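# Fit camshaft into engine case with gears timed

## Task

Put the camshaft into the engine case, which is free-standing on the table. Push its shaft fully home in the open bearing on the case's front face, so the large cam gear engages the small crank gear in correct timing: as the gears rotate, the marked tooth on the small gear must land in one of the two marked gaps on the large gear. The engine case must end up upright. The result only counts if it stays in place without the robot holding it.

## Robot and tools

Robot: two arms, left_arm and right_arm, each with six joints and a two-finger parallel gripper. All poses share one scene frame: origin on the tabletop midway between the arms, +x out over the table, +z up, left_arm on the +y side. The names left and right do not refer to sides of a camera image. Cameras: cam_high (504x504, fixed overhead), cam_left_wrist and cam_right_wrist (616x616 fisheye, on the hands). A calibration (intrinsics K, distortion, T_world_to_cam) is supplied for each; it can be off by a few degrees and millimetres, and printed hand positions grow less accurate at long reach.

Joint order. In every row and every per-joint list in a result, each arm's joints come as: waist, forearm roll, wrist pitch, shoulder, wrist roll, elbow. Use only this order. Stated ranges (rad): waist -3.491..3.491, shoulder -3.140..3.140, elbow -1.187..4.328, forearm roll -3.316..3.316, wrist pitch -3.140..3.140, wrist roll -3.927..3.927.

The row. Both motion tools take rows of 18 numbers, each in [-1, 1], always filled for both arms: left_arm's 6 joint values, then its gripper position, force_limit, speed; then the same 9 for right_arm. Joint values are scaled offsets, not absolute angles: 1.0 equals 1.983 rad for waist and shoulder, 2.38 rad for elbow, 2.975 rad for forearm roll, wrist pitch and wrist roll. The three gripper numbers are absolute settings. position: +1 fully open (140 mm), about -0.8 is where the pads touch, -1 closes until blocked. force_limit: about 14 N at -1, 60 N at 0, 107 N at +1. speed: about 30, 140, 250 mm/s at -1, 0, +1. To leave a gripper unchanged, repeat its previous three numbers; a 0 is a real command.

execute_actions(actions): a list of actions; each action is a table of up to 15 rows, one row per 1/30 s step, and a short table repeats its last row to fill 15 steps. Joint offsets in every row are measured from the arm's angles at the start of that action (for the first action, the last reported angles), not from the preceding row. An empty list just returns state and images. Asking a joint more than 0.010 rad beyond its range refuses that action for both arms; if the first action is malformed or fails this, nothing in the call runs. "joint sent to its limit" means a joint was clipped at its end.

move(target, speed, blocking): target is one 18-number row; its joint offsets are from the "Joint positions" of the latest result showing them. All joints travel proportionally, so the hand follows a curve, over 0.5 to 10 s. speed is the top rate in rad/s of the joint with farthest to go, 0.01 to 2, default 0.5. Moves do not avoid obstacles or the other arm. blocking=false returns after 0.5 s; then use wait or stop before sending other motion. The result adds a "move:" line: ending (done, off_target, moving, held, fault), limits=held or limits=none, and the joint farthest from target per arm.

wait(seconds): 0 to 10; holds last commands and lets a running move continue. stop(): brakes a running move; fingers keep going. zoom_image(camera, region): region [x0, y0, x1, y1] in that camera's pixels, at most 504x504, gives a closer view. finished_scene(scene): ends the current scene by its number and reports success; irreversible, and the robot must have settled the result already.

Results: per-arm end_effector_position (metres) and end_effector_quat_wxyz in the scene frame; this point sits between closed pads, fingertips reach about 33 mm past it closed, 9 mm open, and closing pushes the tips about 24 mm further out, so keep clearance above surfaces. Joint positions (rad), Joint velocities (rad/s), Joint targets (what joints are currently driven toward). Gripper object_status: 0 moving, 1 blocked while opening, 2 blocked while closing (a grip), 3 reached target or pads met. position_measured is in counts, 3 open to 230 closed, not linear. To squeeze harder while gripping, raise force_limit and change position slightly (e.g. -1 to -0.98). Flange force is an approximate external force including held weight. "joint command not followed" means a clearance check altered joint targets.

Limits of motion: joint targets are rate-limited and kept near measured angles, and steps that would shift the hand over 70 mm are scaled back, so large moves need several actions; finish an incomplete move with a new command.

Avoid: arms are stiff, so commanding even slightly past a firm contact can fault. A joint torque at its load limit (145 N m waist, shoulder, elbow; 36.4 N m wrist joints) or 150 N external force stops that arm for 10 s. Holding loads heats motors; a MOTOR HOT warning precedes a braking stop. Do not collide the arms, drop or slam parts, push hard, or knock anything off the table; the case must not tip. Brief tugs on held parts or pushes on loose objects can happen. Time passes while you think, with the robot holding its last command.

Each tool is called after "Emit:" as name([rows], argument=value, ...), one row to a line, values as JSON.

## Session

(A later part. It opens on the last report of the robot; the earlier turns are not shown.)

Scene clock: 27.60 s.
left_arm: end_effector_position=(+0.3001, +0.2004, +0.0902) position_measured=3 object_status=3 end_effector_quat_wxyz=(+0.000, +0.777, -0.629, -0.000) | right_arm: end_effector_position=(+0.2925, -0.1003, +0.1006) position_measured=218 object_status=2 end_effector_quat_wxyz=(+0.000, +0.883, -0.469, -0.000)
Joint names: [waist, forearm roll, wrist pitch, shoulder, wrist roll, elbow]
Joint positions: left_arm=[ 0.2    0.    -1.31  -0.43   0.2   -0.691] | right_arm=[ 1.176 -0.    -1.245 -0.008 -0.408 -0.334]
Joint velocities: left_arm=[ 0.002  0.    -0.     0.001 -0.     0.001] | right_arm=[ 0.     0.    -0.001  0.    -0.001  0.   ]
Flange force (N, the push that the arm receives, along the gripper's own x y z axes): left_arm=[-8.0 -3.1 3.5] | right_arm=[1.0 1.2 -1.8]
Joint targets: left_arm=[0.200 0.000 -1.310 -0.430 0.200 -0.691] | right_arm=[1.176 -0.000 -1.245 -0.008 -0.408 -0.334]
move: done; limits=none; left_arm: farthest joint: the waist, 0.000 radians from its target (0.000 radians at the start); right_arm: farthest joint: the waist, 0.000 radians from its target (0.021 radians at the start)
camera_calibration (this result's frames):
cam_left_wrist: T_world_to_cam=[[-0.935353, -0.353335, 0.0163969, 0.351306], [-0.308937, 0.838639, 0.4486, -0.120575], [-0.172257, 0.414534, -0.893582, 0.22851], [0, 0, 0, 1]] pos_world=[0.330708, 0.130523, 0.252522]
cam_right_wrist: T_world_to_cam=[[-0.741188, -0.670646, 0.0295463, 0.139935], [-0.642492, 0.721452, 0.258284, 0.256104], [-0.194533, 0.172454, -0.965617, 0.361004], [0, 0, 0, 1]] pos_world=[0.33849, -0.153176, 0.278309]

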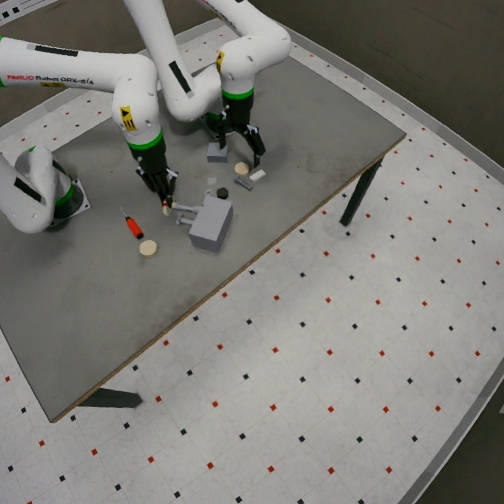

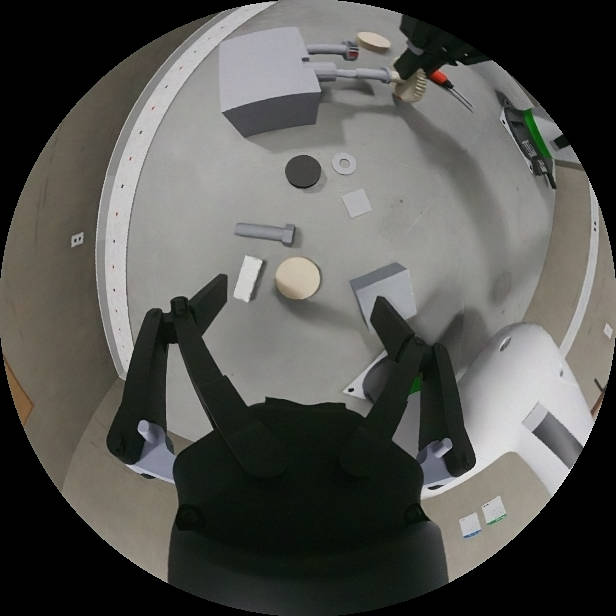

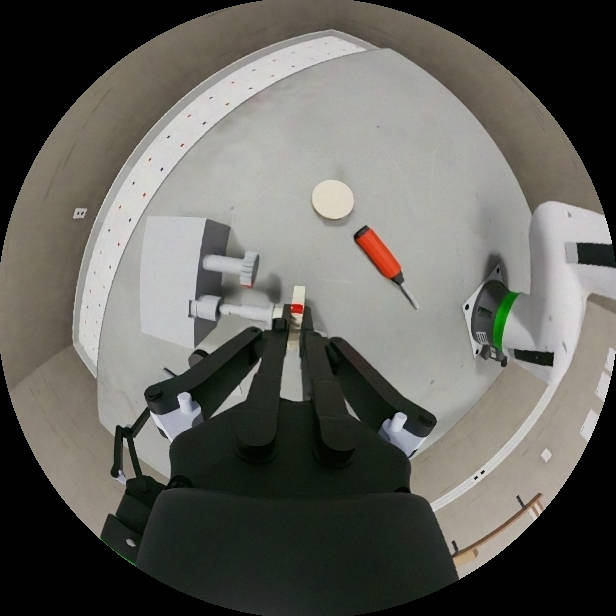

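Emit:
move(target=[0,0,0,0,0,0,1,0,0,0.0082,0,-0.0017,-0.0033,-0.029,-0.0007,-1,0.6,-1], speed=0.05)

Emit:
zoom_image(camera="cam_left_wrist", region=[290,35,390,105])

Emit:
zoom_image(camera="cam_right_wrist", region=[180,245,290,335])

Emit:
zoom_image(camera="cam_high", region=[155,185,215,235])

Scene clock: 29.90 s.
left_arm: end_effector_position=(+0.3001, +0.2004, +0.0902) position_measured=3 object_status=3 end_effector_quat_wxyz=(+0.000, +0.777, -0.629, -0.000) | right_arm: end_effector_position=(+0.2870, -0.0968, +0.1026) position_measured=218 object_status=2 end_effector_quat_wxyz=(+0.000, +0.866, -0.500, -0.000)
Joint names: [waist, forearm roll, wrist pitch, shoulder, wrist roll, elbow]
Joint positions: left_arm=[ 0.2    0.    -1.31  -0.43   0.2   -0.691] | right_arm=[ 1.192 -0.    -1.25  -0.015 -0.494 -0.336]
Joint velocities: left_arm=[ 0.     0.     0.    -0.     0.     0.002] | right_arm=[-0.001 -0.003 -0.     0.    -0.001  0.   ]
Flange force (N, the push that the arm receives, along the gripper's own x y z axes): left_arm=[-13.1 -1.2 5.5] | right_arm=[1.5 -3.9 0.0]
Joint targets: left_arm=[0.200 0.000 -1.310 -0.430 0.200 -0.691] | right_arm=[1.192 -0.000 -1.250 -0.015 -0.494 -0.336]
move: done; limits=none; left_arm: farthest joint: the waist, 0.000 radians from its target (0.000 radians at the start); right_arm: farthest joint: the waist, 0.000 radians from its target (0.016 radians at the start)
camera_calibration (this result's frames):
cam_left_wrist: T_world_to_cam=[[-0.935353, -0.353335, 0.0163968, 0.351306], [-0.308937, 0.838639, 0.4486, -0.120575], [-0.172257, 0.414533, -0.893582, 0.22851], [0, 0, 0, 1]] pos_world=[0.330708, 0.130523, 0.252522]
cam_right_wrist: T_world_to_cam=[[-0.786282, -0.617151, 0.0297426, 0.156226], [-0.590426, 0.764677, 0.258199, 0.238763], [-0.182091, 0.185457, -0.965634, 0.358903], [0, 0, 0, 1]] pos_world=[0.329163, -0.152723, 0.280274]

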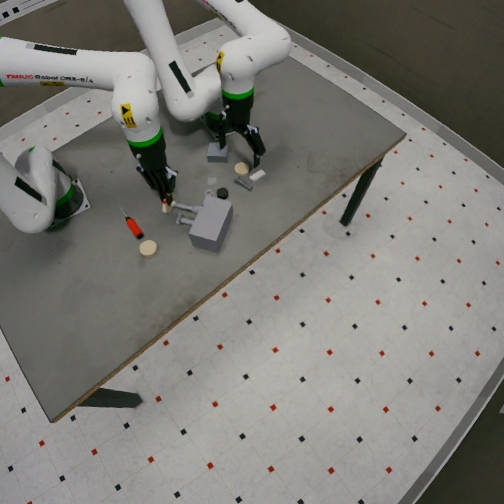

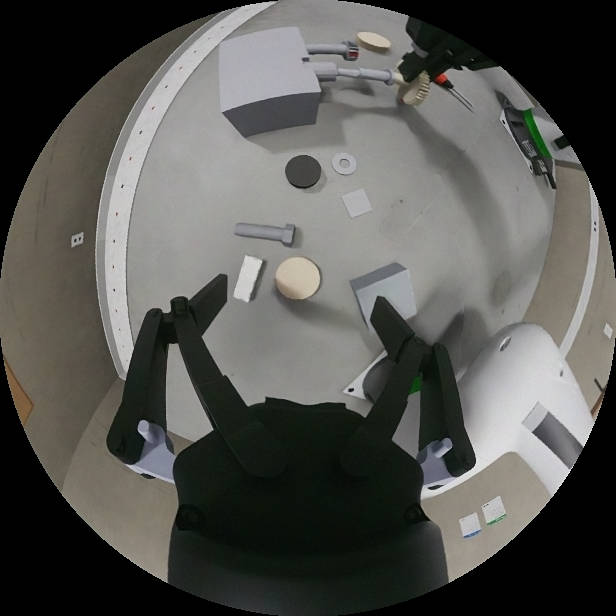

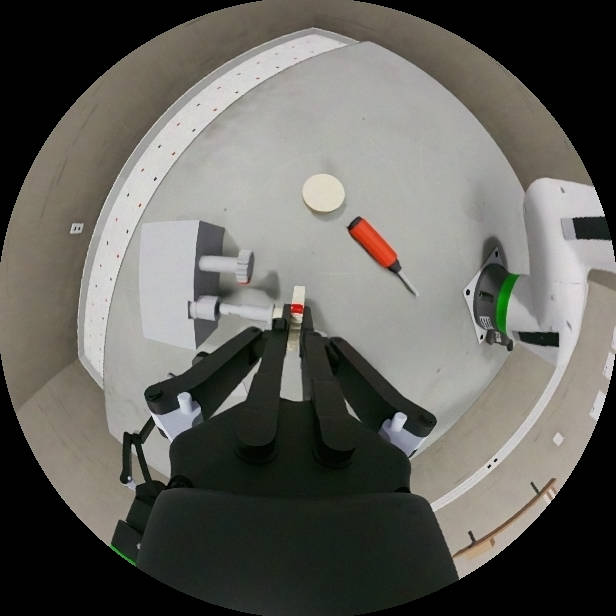

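Region (290, 35, 390, 105) of cam_left_wrist's 616x616 image, scaled by 5.040, with more detail than that image has; it fills the top 353 rows of this view, and the rest is white.

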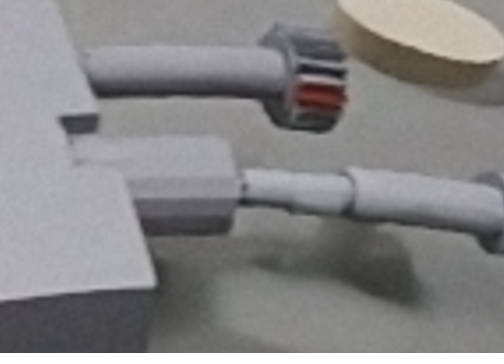

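Region (180, 245, 290, 335) of cam_right_wrist's 616x616 image, scaled by 4.582, with more detail than that image has; it fills the top 412 rows of this view, and the rest is white.

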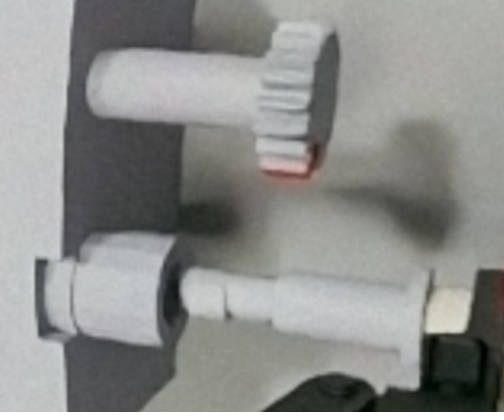

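Region (155, 185, 215, 235) of cam_high's 504x504 image, scaled by 8.400, with more detail than that image has.

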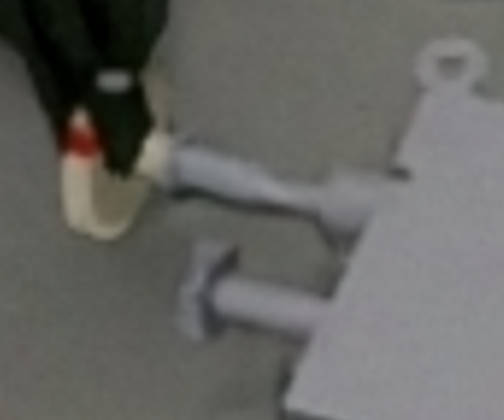

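Emit:
move(target=[0,0,0,0,0,0,1,0,0,-0.0058,0,0.0001,0.0128,0.0039,0.0106,-1,0.6,-1], speed=0.02)

Emit:
zoom_image(camera="cam_left_wrist", region=[290,35,390,105])

Emit:
zoom_image(camera="cam_right_wrist", region=[180,245,290,335])

Scene clock: 31.57 s.
left_arm: end_effector_position=(+0.3001, +0.2004, +0.0902) position_measured=3 object_status=3 end_effector_quat_wxyz=(+0.000, +0.777, -0.629, -0.000) | right_arm: end_effector_position=(+0.2957, -0.0916, +0.1025) position_measured=218 object_status=2 end_effector_quat_wxyz=(+0.000, +0.866, -0.500, -0.000)
Joint names: [waist, forearm roll, wrist pitch, shoulder, wrist roll, elbow]
Joint positions: left_arm=[ 0.2    0.    -1.31  -0.43   0.2   -0.691] | right_arm=[ 1.181 -0.    -1.249  0.011 -0.483 -0.311]
Joint velocities: left_arm=[ 0.    -0.002 -0.     0.    -0.    -0.001] | right_arm=[ 0.    -0.003 -0.    -0.     0.001 -0.   ]
Flange force (N, the push that the arm receives, along the gripper's own x y z axes): left_arm=[-6.7 2.8 5.2] | right_arm=[1.3 -1.0 -0.7]
Joint targets: left_arm=[0.200 0.000 -1.310 -0.430 0.200 -0.691] | right_arm=[1.181 -0.000 -1.250 0.011 -0.483 -0.311]
move: done; limits=none; left_arm: farthest joint: the waist, 0.000 radians from its target (0.000 radians at the start); right_arm: farthest joint: the waist, 0.000 radians from its target (0.012 radians at the start)
camera_calibration (this result's frames):
cam_left_wrist: T_world_to_cam=[[-0.935353, -0.353335, 0.0163968, 0.351306], [-0.308937, 0.838639, 0.4486, -0.120575], [-0.172257, 0.414534, -0.893582, 0.22851], [0, 0, 0, 1]] pos_world=[0.330708, 0.130523, 0.252522]
cam_right_wrist: T_world_to_cam=[[-0.786226, -0.617239, 0.0294266, 0.166296], [-0.590548, 0.764543, 0.258315, 0.239994], [-0.18194, 0.185716, -0.965613, 0.359469], [0, 0, 0, 1]] pos_world=[0.337876, -0.1476, 0.280221]

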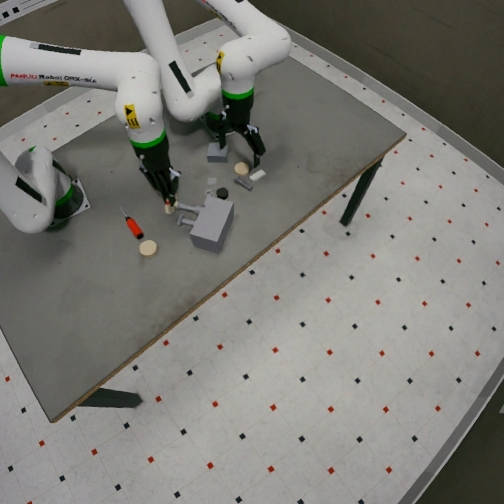

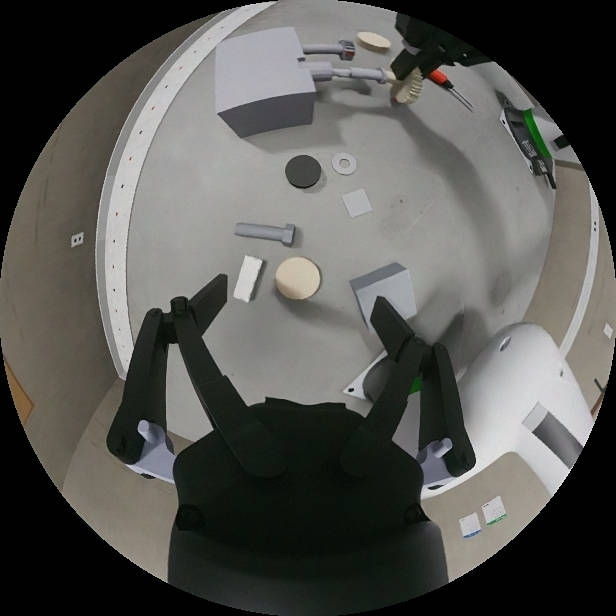

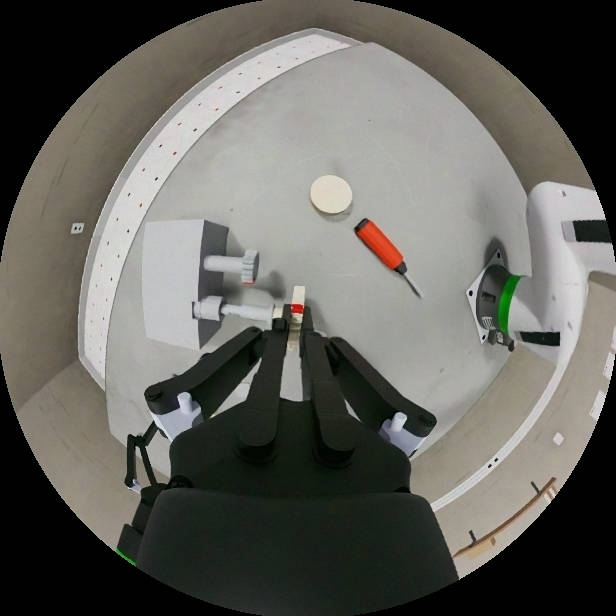

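Region (290, 35, 390, 105) of cam_left_wrist's 616x616 image, scaled by 5.040, with more detail than that image has; it fills the top 353 rows of this view, and the rest is white.

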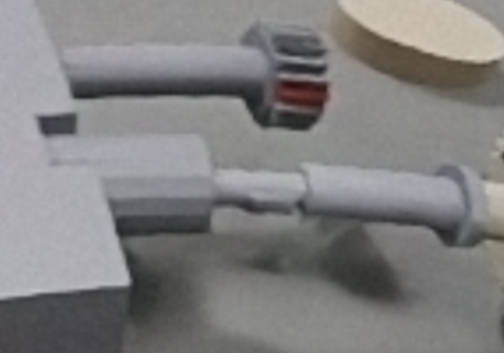

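Region (180, 245, 290, 335) of cam_right_wrist's 616x616 image, scaled by 4.582, with more detail than that image has; it fills the top 412 rows of this view, and the rest is white.

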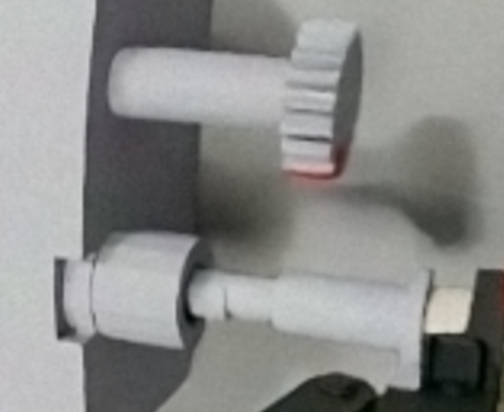

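Deeper in the chamfer; raise 1.5 mm, then advance 5.

Emit:
move(target=[0,0,0,0,0,0,1,0,0,0,0,-0.0013,-0.0006,0,0.0011,-1,0.6,-1], speed=0.02)

Emit:
move(target=[0,0,0,0,0,0,1,0,0,-0.0031,0,0,0.0063,0.002,0.0053,-1,0.6,-1], speed=0.02)

Emit:
zoom_image(camera="cam_left_wrist", region=[290,35,390,105])

Emit:
zoom_image(camera="cam_right_wrist", region=[180,245,290,335])

Scene clock: 32.60 s.
left_arm: end_effector_position=(+0.3001, +0.2004, +0.0902) position_measured=3 object_status=3 end_effector_quat_wxyz=(+0.000, +0.777, -0.629, -0.000) | right_arm: end_effector_position=(+0.2957, -0.0916, +0.1041) position_measured=218 object_status=2 end_effector_quat_wxyz=(+0.000, +0.866, -0.500, -0.000)
Joint names: [waist, forearm roll, wrist pitch, shoulder, wrist roll, elbow]
Joint positions: left_arm=[ 0.2    0.    -1.31  -0.43   0.2   -0.691] | right_arm=[ 1.181 -0.    -1.253  0.01  -0.483 -0.308]
Joint velocities: left_arm=[-0.001  0.     0.001  0.001 -0.     0.001] | right_arm=[-0.    -0.002  0.001  0.     0.     0.   ]
Flange force (N, the push that the arm receives, along the gripper's own x y z axes): left_arm=[-12.0 1.3 6.3] | right_arm=[0.5 -1.7 0.4]
Joint targets: left_arm=[0.200 0.000 -1.310 -0.430 0.200 -0.691] | right_arm=[1.181 -0.000 -1.253 0.010 -0.483 -0.308]
move: done; limits=none; left_arm: farthest joint: the waist, 0.000 radians from its target (0.000 radians at the start); right_arm: farthest joint: the waist, 0.000 radians from its target (0.000 radians at the start)
camera_calibration (this result's frames):
cam_left_wrist: T_world_to_cam=[[-0.935353, -0.353335, 0.0163969, 0.351306], [-0.308937, 0.838639, 0.4486, -0.120575], [-0.172257, 0.414534, -0.893582, 0.22851], [0, 0, 0, 1]] pos_world=[0.330708, 0.130523, 0.252522]
cam_right_wrist: T_world_to_cam=[[-0.786224, -0.617237, 0.0294851, 0.166249], [-0.59054, 0.764557, 0.258294, 0.239592], [-0.181972, 0.185665, -0.965616, 0.360979], [0, 0, 0, 1]] pos_world=[0.337885, -0.147588, 0.28178]

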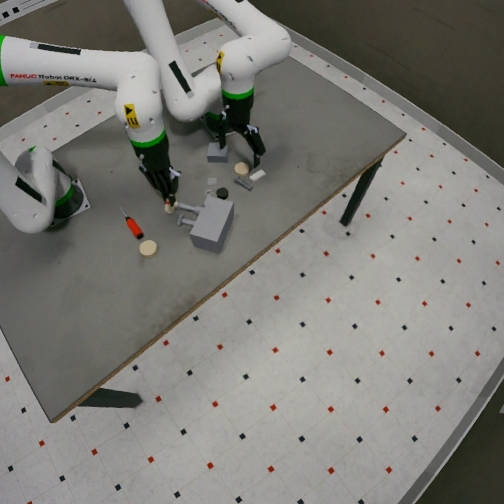

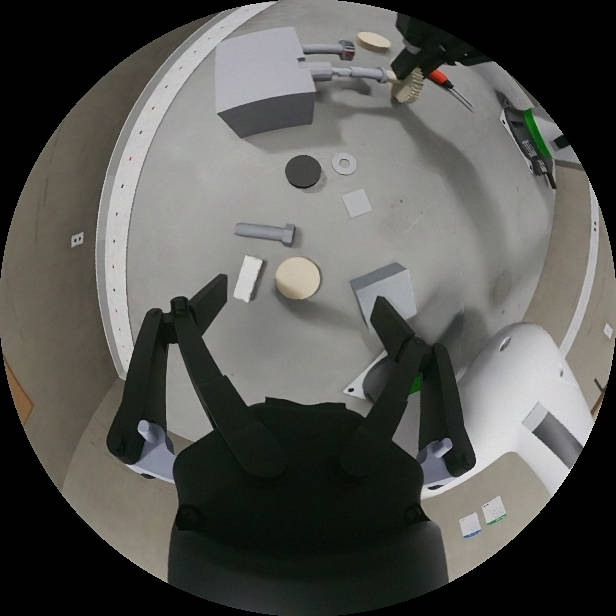

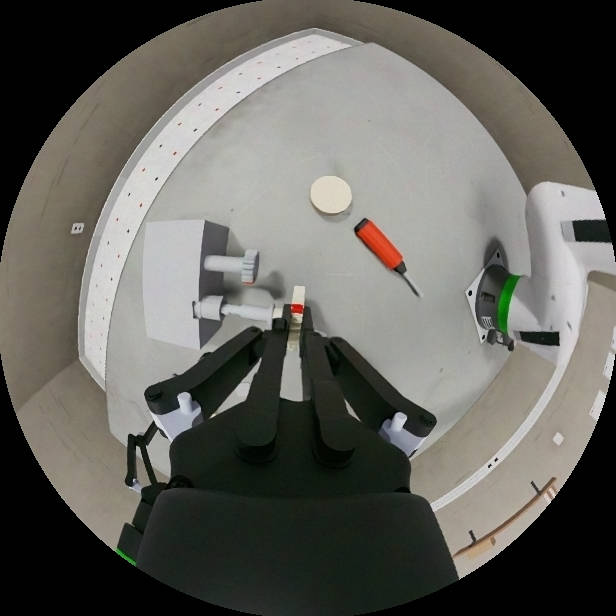

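Scene clock: 33.47 s.
left_arm: end_effector_position=(+0.3001, +0.2004, +0.0902) position_measured=3 object_status=3 end_effector_quat_wxyz=(+0.000, +0.777, -0.629, -0.000) | right_arm: end_effector_position=(+0.3002, -0.0893, +0.1040) position_measured=218 object_status=2 end_effector_quat_wxyz=(-0.000, +0.866, -0.500, -0.000)
Joint names: [waist, forearm roll, wrist pitch, shoulder, wrist roll, elbow]
Joint positions: left_arm=[ 0.2    0.    -1.31  -0.43   0.2   -0.691] | right_arm=[ 1.174 -0.    -1.253  0.022 -0.477 -0.296]
Joint velocities: left_arm=[-0.002 -0.     0.    -0.001  0.001  0.002] | right_arm=[-0.     0.001 -0.    -0.     0.     0.   ]
Flange force (N, the push that the arm receives, along the gripper's own x y z axes): left_arm=[-10.8 1.6 5.1] | right_arm=[0.8 -3.0 0.7]
Joint targets: left_arm=[0.200 0.000 -1.310 -0.430 0.200 -0.691] | right_arm=[1.174 -0.000 -1.253 0.022 -0.477 -0.296]
move: done; limits=none; left_arm: farthest joint: the waist, 0.000 radians from its target (0.000 radians at the start); right_arm: farthest joint: the waist, 0.000 radians from its target (0.006 radians at the start)
camera_calibration (this result's frames):
cam_left_wrist: T_world_to_cam=[[-0.935353, -0.353335, 0.0163966, 0.351306], [-0.308937, 0.838639, 0.4486, -0.120575], [-0.172257, 0.414534, -0.893582, 0.22851], [0, 0, 0, 1]] pos_world=[0.330708, 0.130523, 0.252522]
cam_right_wrist: T_world_to_cam=[[-0.786348, -0.617085, 0.0293788, 0.171286], [-0.590405, 0.764648, 0.258331, 0.240443], [-0.181877, 0.185793, -0.96561, 0.361317], [0, 0, 0, 1]] pos_world=[0.342364, -0.145287, 0.281745]

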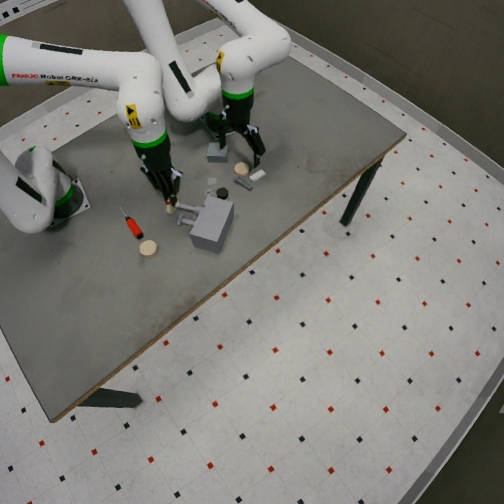

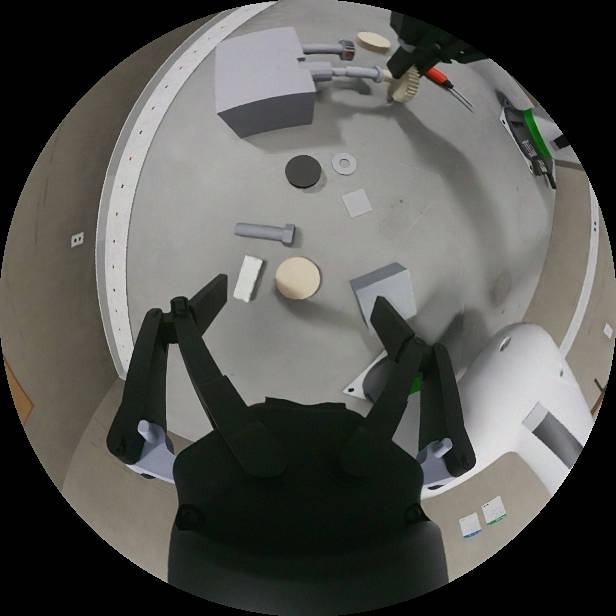

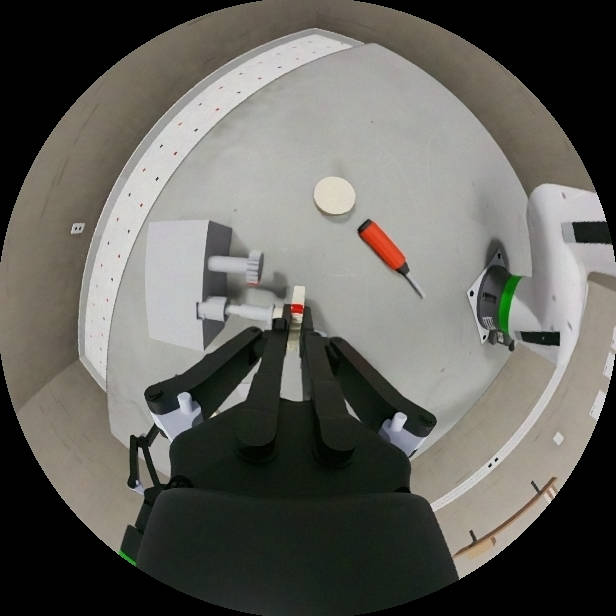

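Region (290, 35, 390, 105) of cam_left_wrist's 616x616 image, scaled by 5.040, with more detail than that image has; it fills the top 353 rows of this view, and the rest is white.

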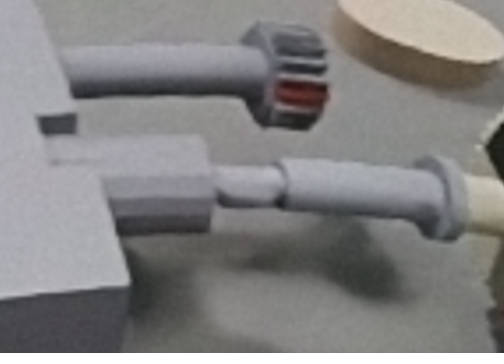

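Region (180, 245, 290, 335) of cam_right_wrist's 616x616 image, scaled by 4.582, with more detail than that image has; it fills the top 412 rows of this view, and the rest is white.

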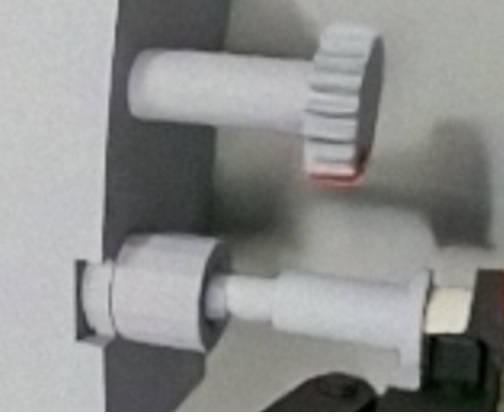

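Emit:
move(target=[0,0,0,0,0,0,1,0,0,-0.0098,0,-0.0007,0.0225,0.0065,0.0196,-1,0.6,-1], speed=0.02)

Emit:
zoom_image(camera="cam_left_wrist", region=[290,35,390,105])

Emit:
zoom_image(camera="cam_right_wrist", region=[180,245,290,335])

Scene clock: 36.17 s.
left_arm: end_effector_position=(+0.3001, +0.2004, +0.0902) position_measured=3 object_status=3 end_effector_quat_wxyz=(+0.000, +0.777, -0.629, -0.000) | right_arm: end_effector_position=(+0.3159, -0.0804, +0.1041) position_measured=218 object_status=2 end_effector_quat_wxyz=(-0.000, +0.866, -0.500, -0.000)
Joint names: [waist, forearm roll, wrist pitch, shoulder, wrist roll, elbow]
Joint positions: left_arm=[ 0.2    0.    -1.31  -0.43   0.2   -0.691] | right_arm=[ 1.155 -0.    -1.255  0.067 -0.458 -0.249]
Joint velocities: left_arm=[-0.001  0.001 -0.001 -0.    -0.    -0.   ] | right_arm=[ 0.  0. -0.  0.  0.  0.]
Flange force (N, the push that the arm receives, along the gripper's own x y z axes): left_arm=[-9.9 4.1 5.1] | right_arm=[0.0 4.3 -8.1]
Joint targets: left_arm=[0.200 0.000 -1.310 -0.430 0.200 -0.691] | right_arm=[1.155 -0.000 -1.255 0.067 -0.458 -0.249]
move: done; limits=none; left_arm: farthest joint: the waist, 0.000 radians from its target (0.000 radians at the start); right_arm: farthest joint: the waist, 0.000 radians from its target (0.020 radians at the start)
camera_calibration (this result's frames):
cam_left_wrist: T_world_to_cam=[[-0.935353, -0.353335, 0.0163967, 0.351306], [-0.308937, 0.838639, 0.4486, -0.120575], [-0.172257, 0.414534, -0.893582, 0.22851], [0, 0, 0, 1]] pos_world=[0.330708, 0.130523, 0.252522]
cam_right_wrist: T_world_to_cam=[[-0.786407, -0.617009, 0.0294075, 0.189121], [-0.590327, 0.764712, 0.258322, 0.242916], [-0.181875, 0.185786, -0.965611, 0.362542], [0, 0, 0, 1]] pos_world=[0.358063, -0.136426, 0.281763]

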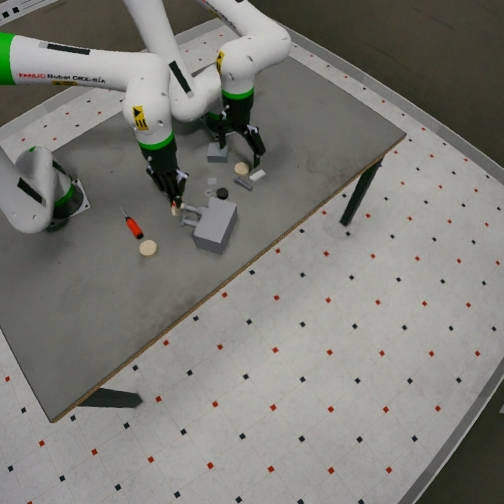

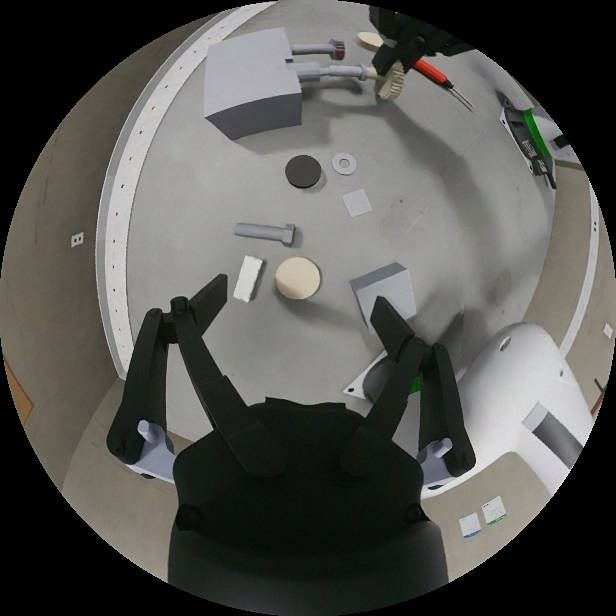

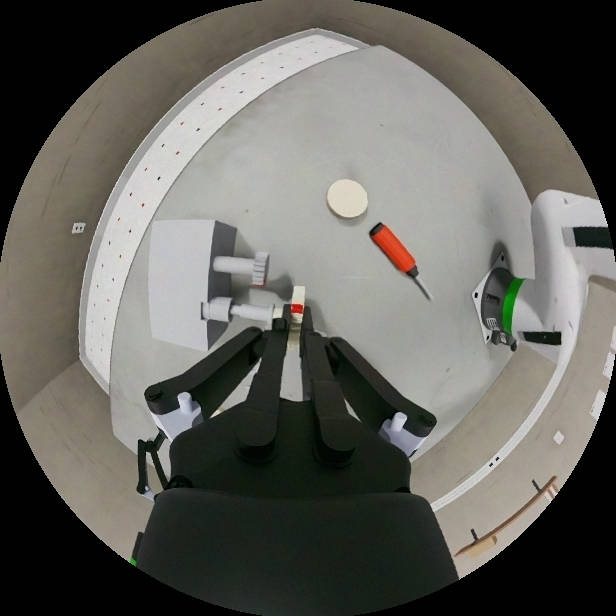

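Region (290, 35, 390, 105) of cam_left_wrist's 616x616 image, scaled by 5.040, with more detail than that image has; it fills the top 353 rows of this view, and the rest is white.

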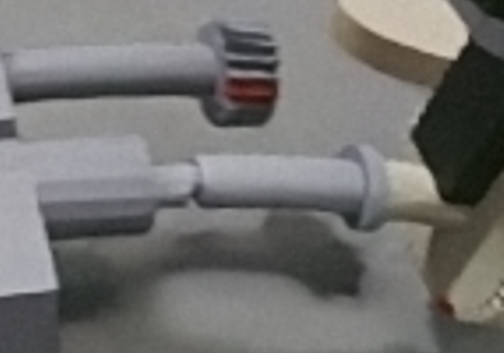

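Region (180, 245, 290, 335) of cam_right_wrist's 616x616 image, scaled by 4.582, with more detail than that image has; it fills the top 412 rows of this view, and the rest is white.

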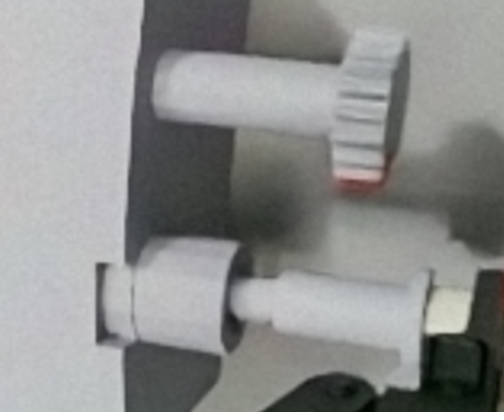

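Emit:
move(target=[0,0,0,0,0,0,1,0,0,0.0026,0,-0.0009,0,-0.0135,0.0011,-1,0.6,-1], speed=0.02)

Emit:
move(target=[0,0,0,0,0,0,1,0,0,-0.0033,0,-0.0004,0.0074,0.0022,0.0067,-1,0.6,-1], speed=0.02)

Emit:
zoom_image(camera="cam_left_wrist", region=[290,35,390,105])

Emit:
zoom_image(camera="cam_right_wrist", region=[180,245,290,335])

Scene clock: 38.67 s.
left_arm: end_effector_position=(+0.3001, +0.2004, +0.0902) position_measured=3 object_status=3 end_effector_quat_wxyz=(+0.000, +0.777, -0.629, -0.000) | right_arm: end_effector_position=(+0.3146, -0.0784, +0.1051) position_measured=218 object_status=2 end_effector_quat_wxyz=(+0.000, +0.857, -0.515, -0.000)
Joint names: [waist, forearm roll, wrist pitch, shoulder, wrist roll, elbow]
Joint positions: left_arm=[ 0.2    0.    -1.31  -0.43   0.2   -0.691] | right_arm=[ 1.16  -0.    -1.258  0.067 -0.498 -0.246]
Joint velocities: left_arm=[ 0.     0.     0.    -0.    -0.     0.001] | right_arm=[ 0.001  0.001  0.     0.     0.    -0.   ]
Flange force (N, the push that the arm receives, along the gripper's own x y z axes): left_arm=[-5.2 -4.3 6.7] | right_arm=[1.3 -3.9 -0.9]
Joint targets: left_arm=[0.200 0.000 -1.310 -0.430 0.200 -0.691] | right_arm=[1.160 -0.000 -1.258 0.067 -0.498 -0.246]
move: done; limits=none; left_arm: farthest joint: the waist, 0.000 radians from its target (0.000 radians at the start); right_arm: farthest joint: the waist, 0.000 radians from its target (0.005 radians at the start)
camera_calibration (this result's frames):
cam_left_wrist: T_world_to_cam=[[-0.935353, -0.353336, 0.0163968, 0.351306], [-0.308937, 0.838639, 0.4486, -0.120575], [-0.172257, 0.414534, -0.893582, 0.22851], [0, 0, 0, 1]] pos_world=[0.330708, 0.130523, 0.252522]
cam_right_wrist: T_world_to_cam=[[-0.807516, -0.589107, 0.0294984, 0.198146], [-0.563189, 0.784923, 0.258289, 0.233325], [-0.175314, 0.191959, -0.965617, 0.361362], [0, 0, 0, 1]] pos_world=[0.354764, -0.13578, 0.282827]

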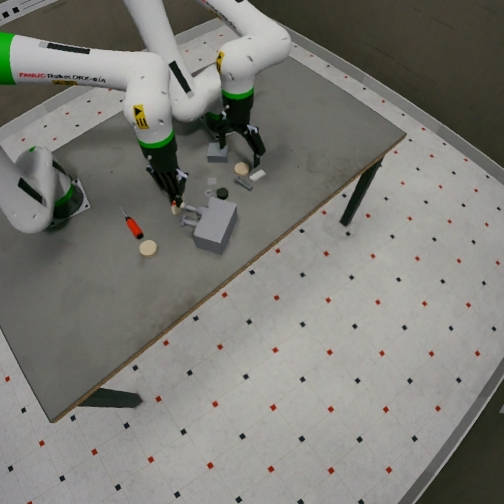

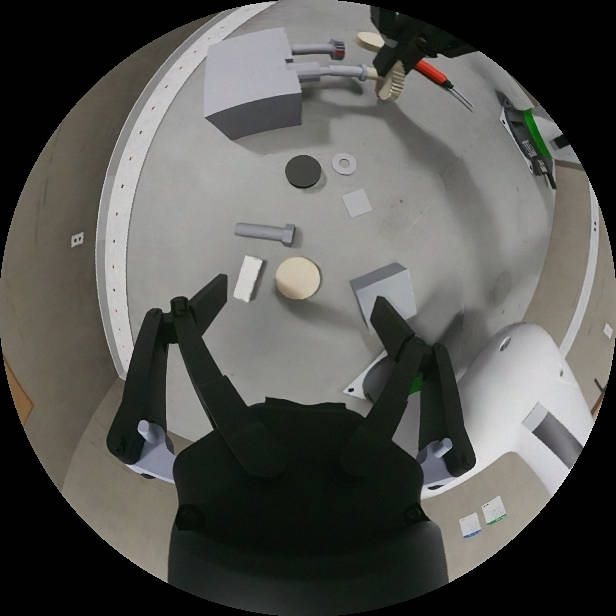

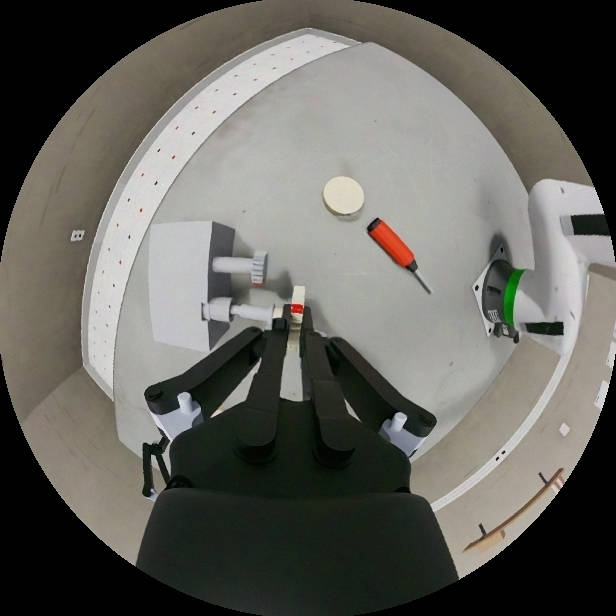

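Scene clock: 39.70 s.
left_arm: end_effector_position=(+0.3001, +0.2004, +0.0902) position_measured=3 object_status=3 end_effector_quat_wxyz=(+0.000, +0.777, -0.629, -0.000) | right_arm: end_effector_position=(+0.3200, -0.0755, +0.1052) position_measured=218 object_status=2 end_effector_quat_wxyz=(-0.000, +0.857, -0.515, -0.000)
Joint names: [waist, forearm roll, wrist pitch, shoulder, wrist roll, elbow]
Joint positions: left_arm=[ 0.2    0.    -1.31  -0.43   0.2   -0.691] | right_arm=[ 1.154 -0.    -1.259  0.081 -0.491 -0.23 ]
Joint velocities: left_arm=[-0.001 -0.     0.001 -0.001  0.     0.001] | right_arm=[ 0.     0.001  0.001  0.    -0.     0.   ]
Flange force (N, the push that the arm receives, along the gripper's own x y z axes): left_arm=[-6.9 3.7 7.1] | right_arm=[-0.4 -1.9 0.2]
Joint targets: left_arm=[0.200 0.000 -1.310 -0.430 0.200 -0.691] | right_arm=[1.154 -0.000 -1.259 0.081 -0.491 -0.230]
move: done; limits=none; left_arm: farthest joint: the waist, 0.000 radians from its target (0.000 radians at the start); right_arm: farthest joint: the waist, 0.000 radians from its target (0.007 radians at the start)
camera_calibration (this result's frames):
cam_left_wrist: T_world_to_cam=[[-0.935353, -0.353335, 0.0163969, 0.351306], [-0.308937, 0.838639, 0.4486, -0.120575], [-0.172257, 0.414534, -0.893582, 0.22851], [0, 0, 0, 1]] pos_world=[0.330708, 0.130523, 0.252522]
cam_right_wrist: T_world_to_cam=[[-0.807517, -0.589111, 0.0294237, 0.204159], [-0.563202, 0.784905, 0.258317, 0.234078], [-0.175272, 0.192023, -0.965612, 0.361814], [0, 0, 0, 1]] pos_world=[0.36011, -0.132933, 0.282899]

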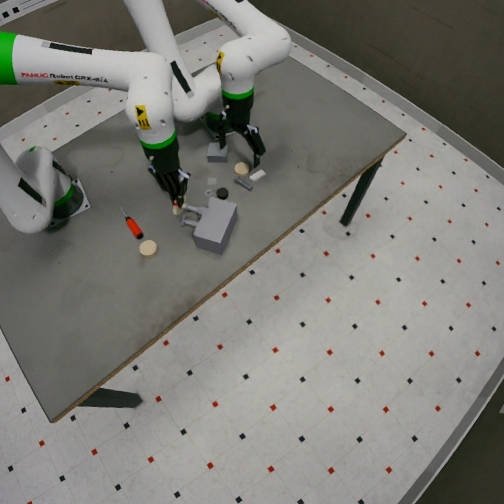

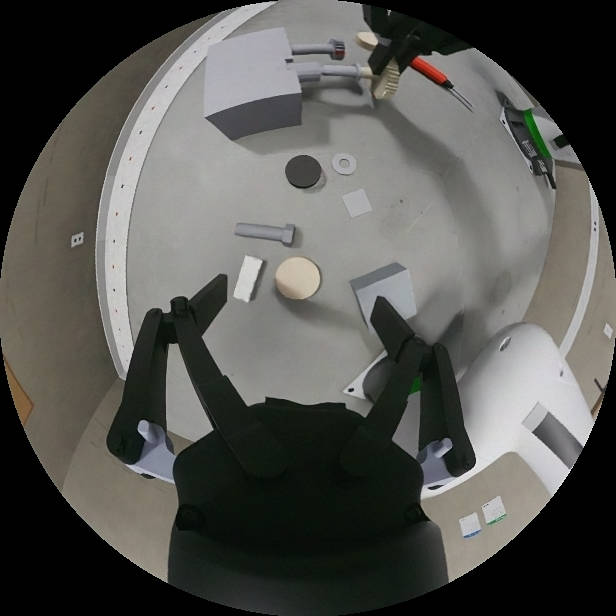

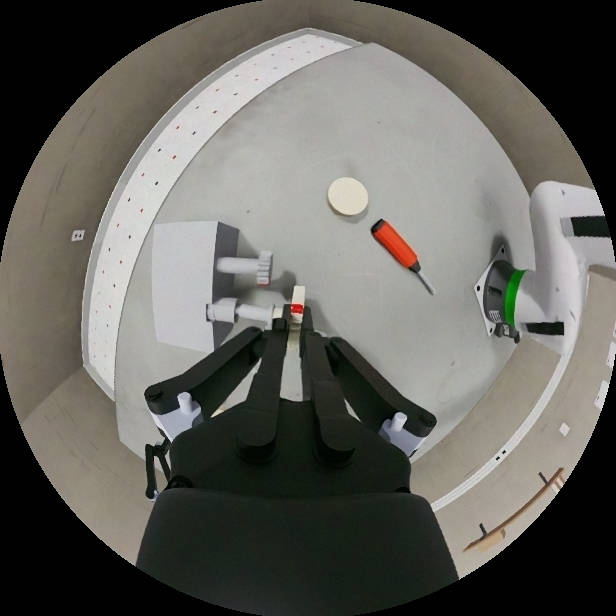

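Region (290, 35, 390, 105) of cam_left_wrist's 616x616 image, scaled by 5.040, with more detail than that image has; it fills the top 353 rows of this view, and the rest is white.

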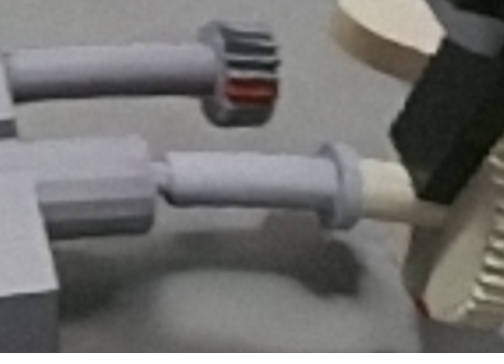

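Region (180, 245, 290, 335) of cam_right_wrist's 616x616 image, scaled by 4.582, with more detail than that image has; it fills the top 412 rows of this view, and the rest is white.

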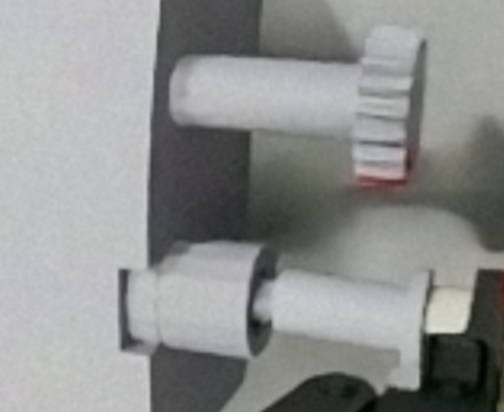

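Emit:
move(target=[0,0,0,0,0,0,1,0,0,-0.0034,0,-0.0006,0.0098,0.0023,0.009,-1,0.6,-1], speed=0.02)

Emit:
zoom_image(camera="cam_left_wrist", region=[290,35,390,105])

Emit:
zoom_image(camera="cam_right_wrist", region=[180,245,290,335])

Scene clock: 41.17 s.
left_arm: end_effector_position=(+0.3001, +0.2004, +0.0902) position_measured=3 object_status=3 end_effector_quat_wxyz=(+0.000, +0.777, -0.629, -0.000) | right_arm: end_effector_position=(+0.3266, -0.0711, +0.1053) position_measured=218 object_status=2 end_effector_quat_wxyz=(-0.000, +0.857, -0.515, -0.000)
Joint names: [waist, forearm roll, wrist pitch, shoulder, wrist roll, elbow]
Joint positions: left_arm=[ 0.2    0.    -1.31  -0.43   0.2   -0.691] | right_arm=[ 1.147 -0.    -1.261  0.101 -0.484 -0.209]
Joint velocities: left_arm=[ 0.     0.     0.     0.     0.    -0.001] | right_arm=[ 0.     0.001 -0.     0.    -0.     0.   ]
Flange force (N, the push that the arm receives, along the gripper's own x y z axes): left_arm=[-6.7 -0.4 6.4] | right_arm=[-0.2 1.1 4.9]
Joint targets: left_arm=[0.200 0.000 -1.310 -0.430 0.200 -0.691] | right_arm=[1.147 -0.000 -1.261 0.101 -0.484 -0.209]
move: done; limits=none; left_arm: farthest joint: the waist, 0.000 radians from its target (0.000 radians at the start); right_arm: farthest joint: the waist, 0.000 radians from its target (0.006 radians at the start)
camera_calibration (this result's frames):
cam_left_wrist: T_world_to_cam=[[-0.935353, -0.353335, 0.0163966, 0.351306], [-0.308937, 0.838639, 0.4486, -0.120575], [-0.172257, 0.414534, -0.893582, 0.22851], [0, 0, 0, 1]] pos_world=[0.330708, 0.130523, 0.252522]
cam_right_wrist: T_world_to_cam=[[-0.807471, -0.589179, 0.0293015, 0.212096], [-0.563281, 0.784827, 0.258382, 0.234324], [-0.17523, 0.192131, -0.965598, 0.362191], [0, 0, 0, 1]] pos_world=[0.366718, -0.128529, 0.282971]

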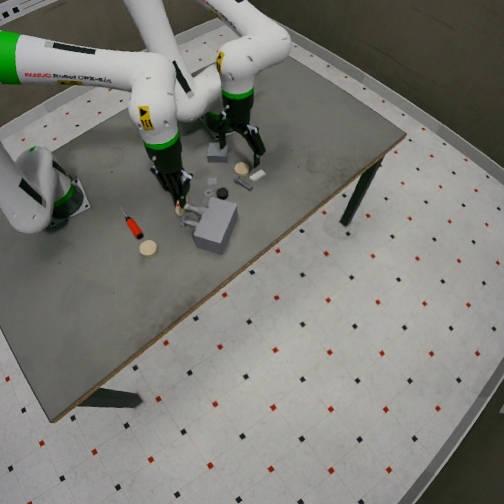

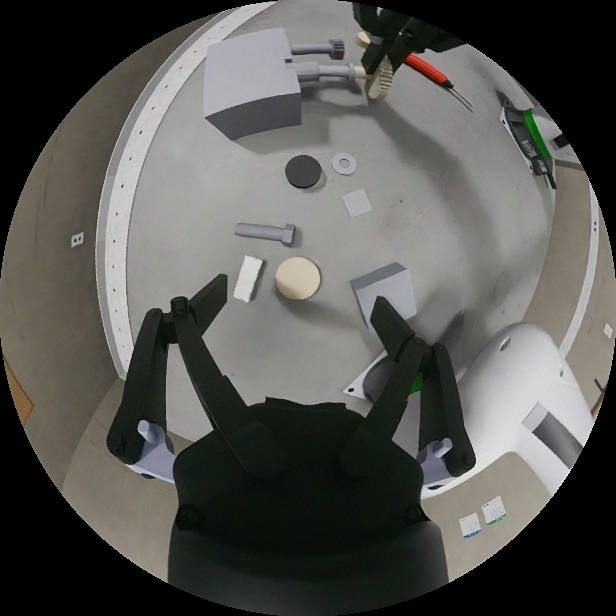

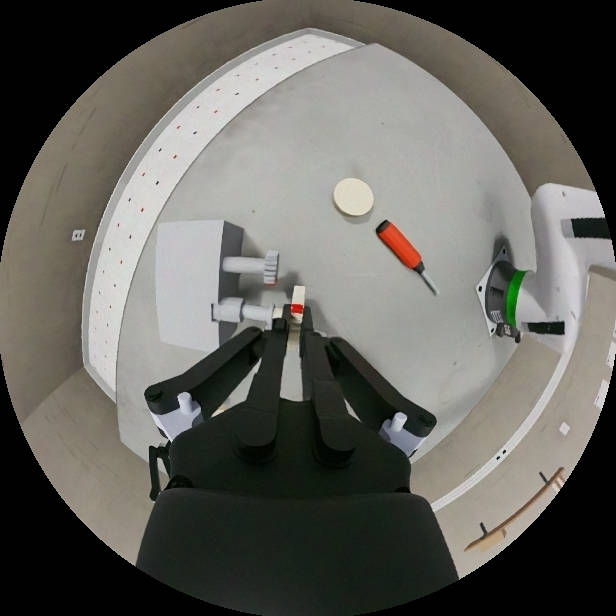

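Region (290, 35, 390, 105) of cam_left_wrist's 616x616 image, scaled by 5.040, with more detail than that image has; it fills the top 353 rows of this view, and the rest is white.

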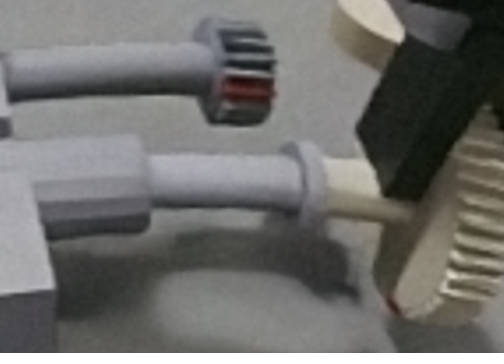

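Region (180, 245, 290, 335) of cam_right_wrist's 616x616 image, scaled by 4.582, with more detail than that image has; it fills the top 412 rows of this view, and the rest is white.

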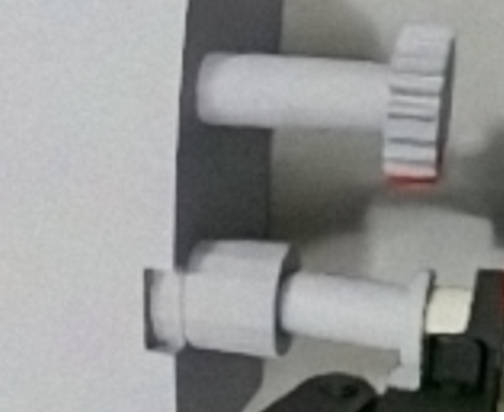

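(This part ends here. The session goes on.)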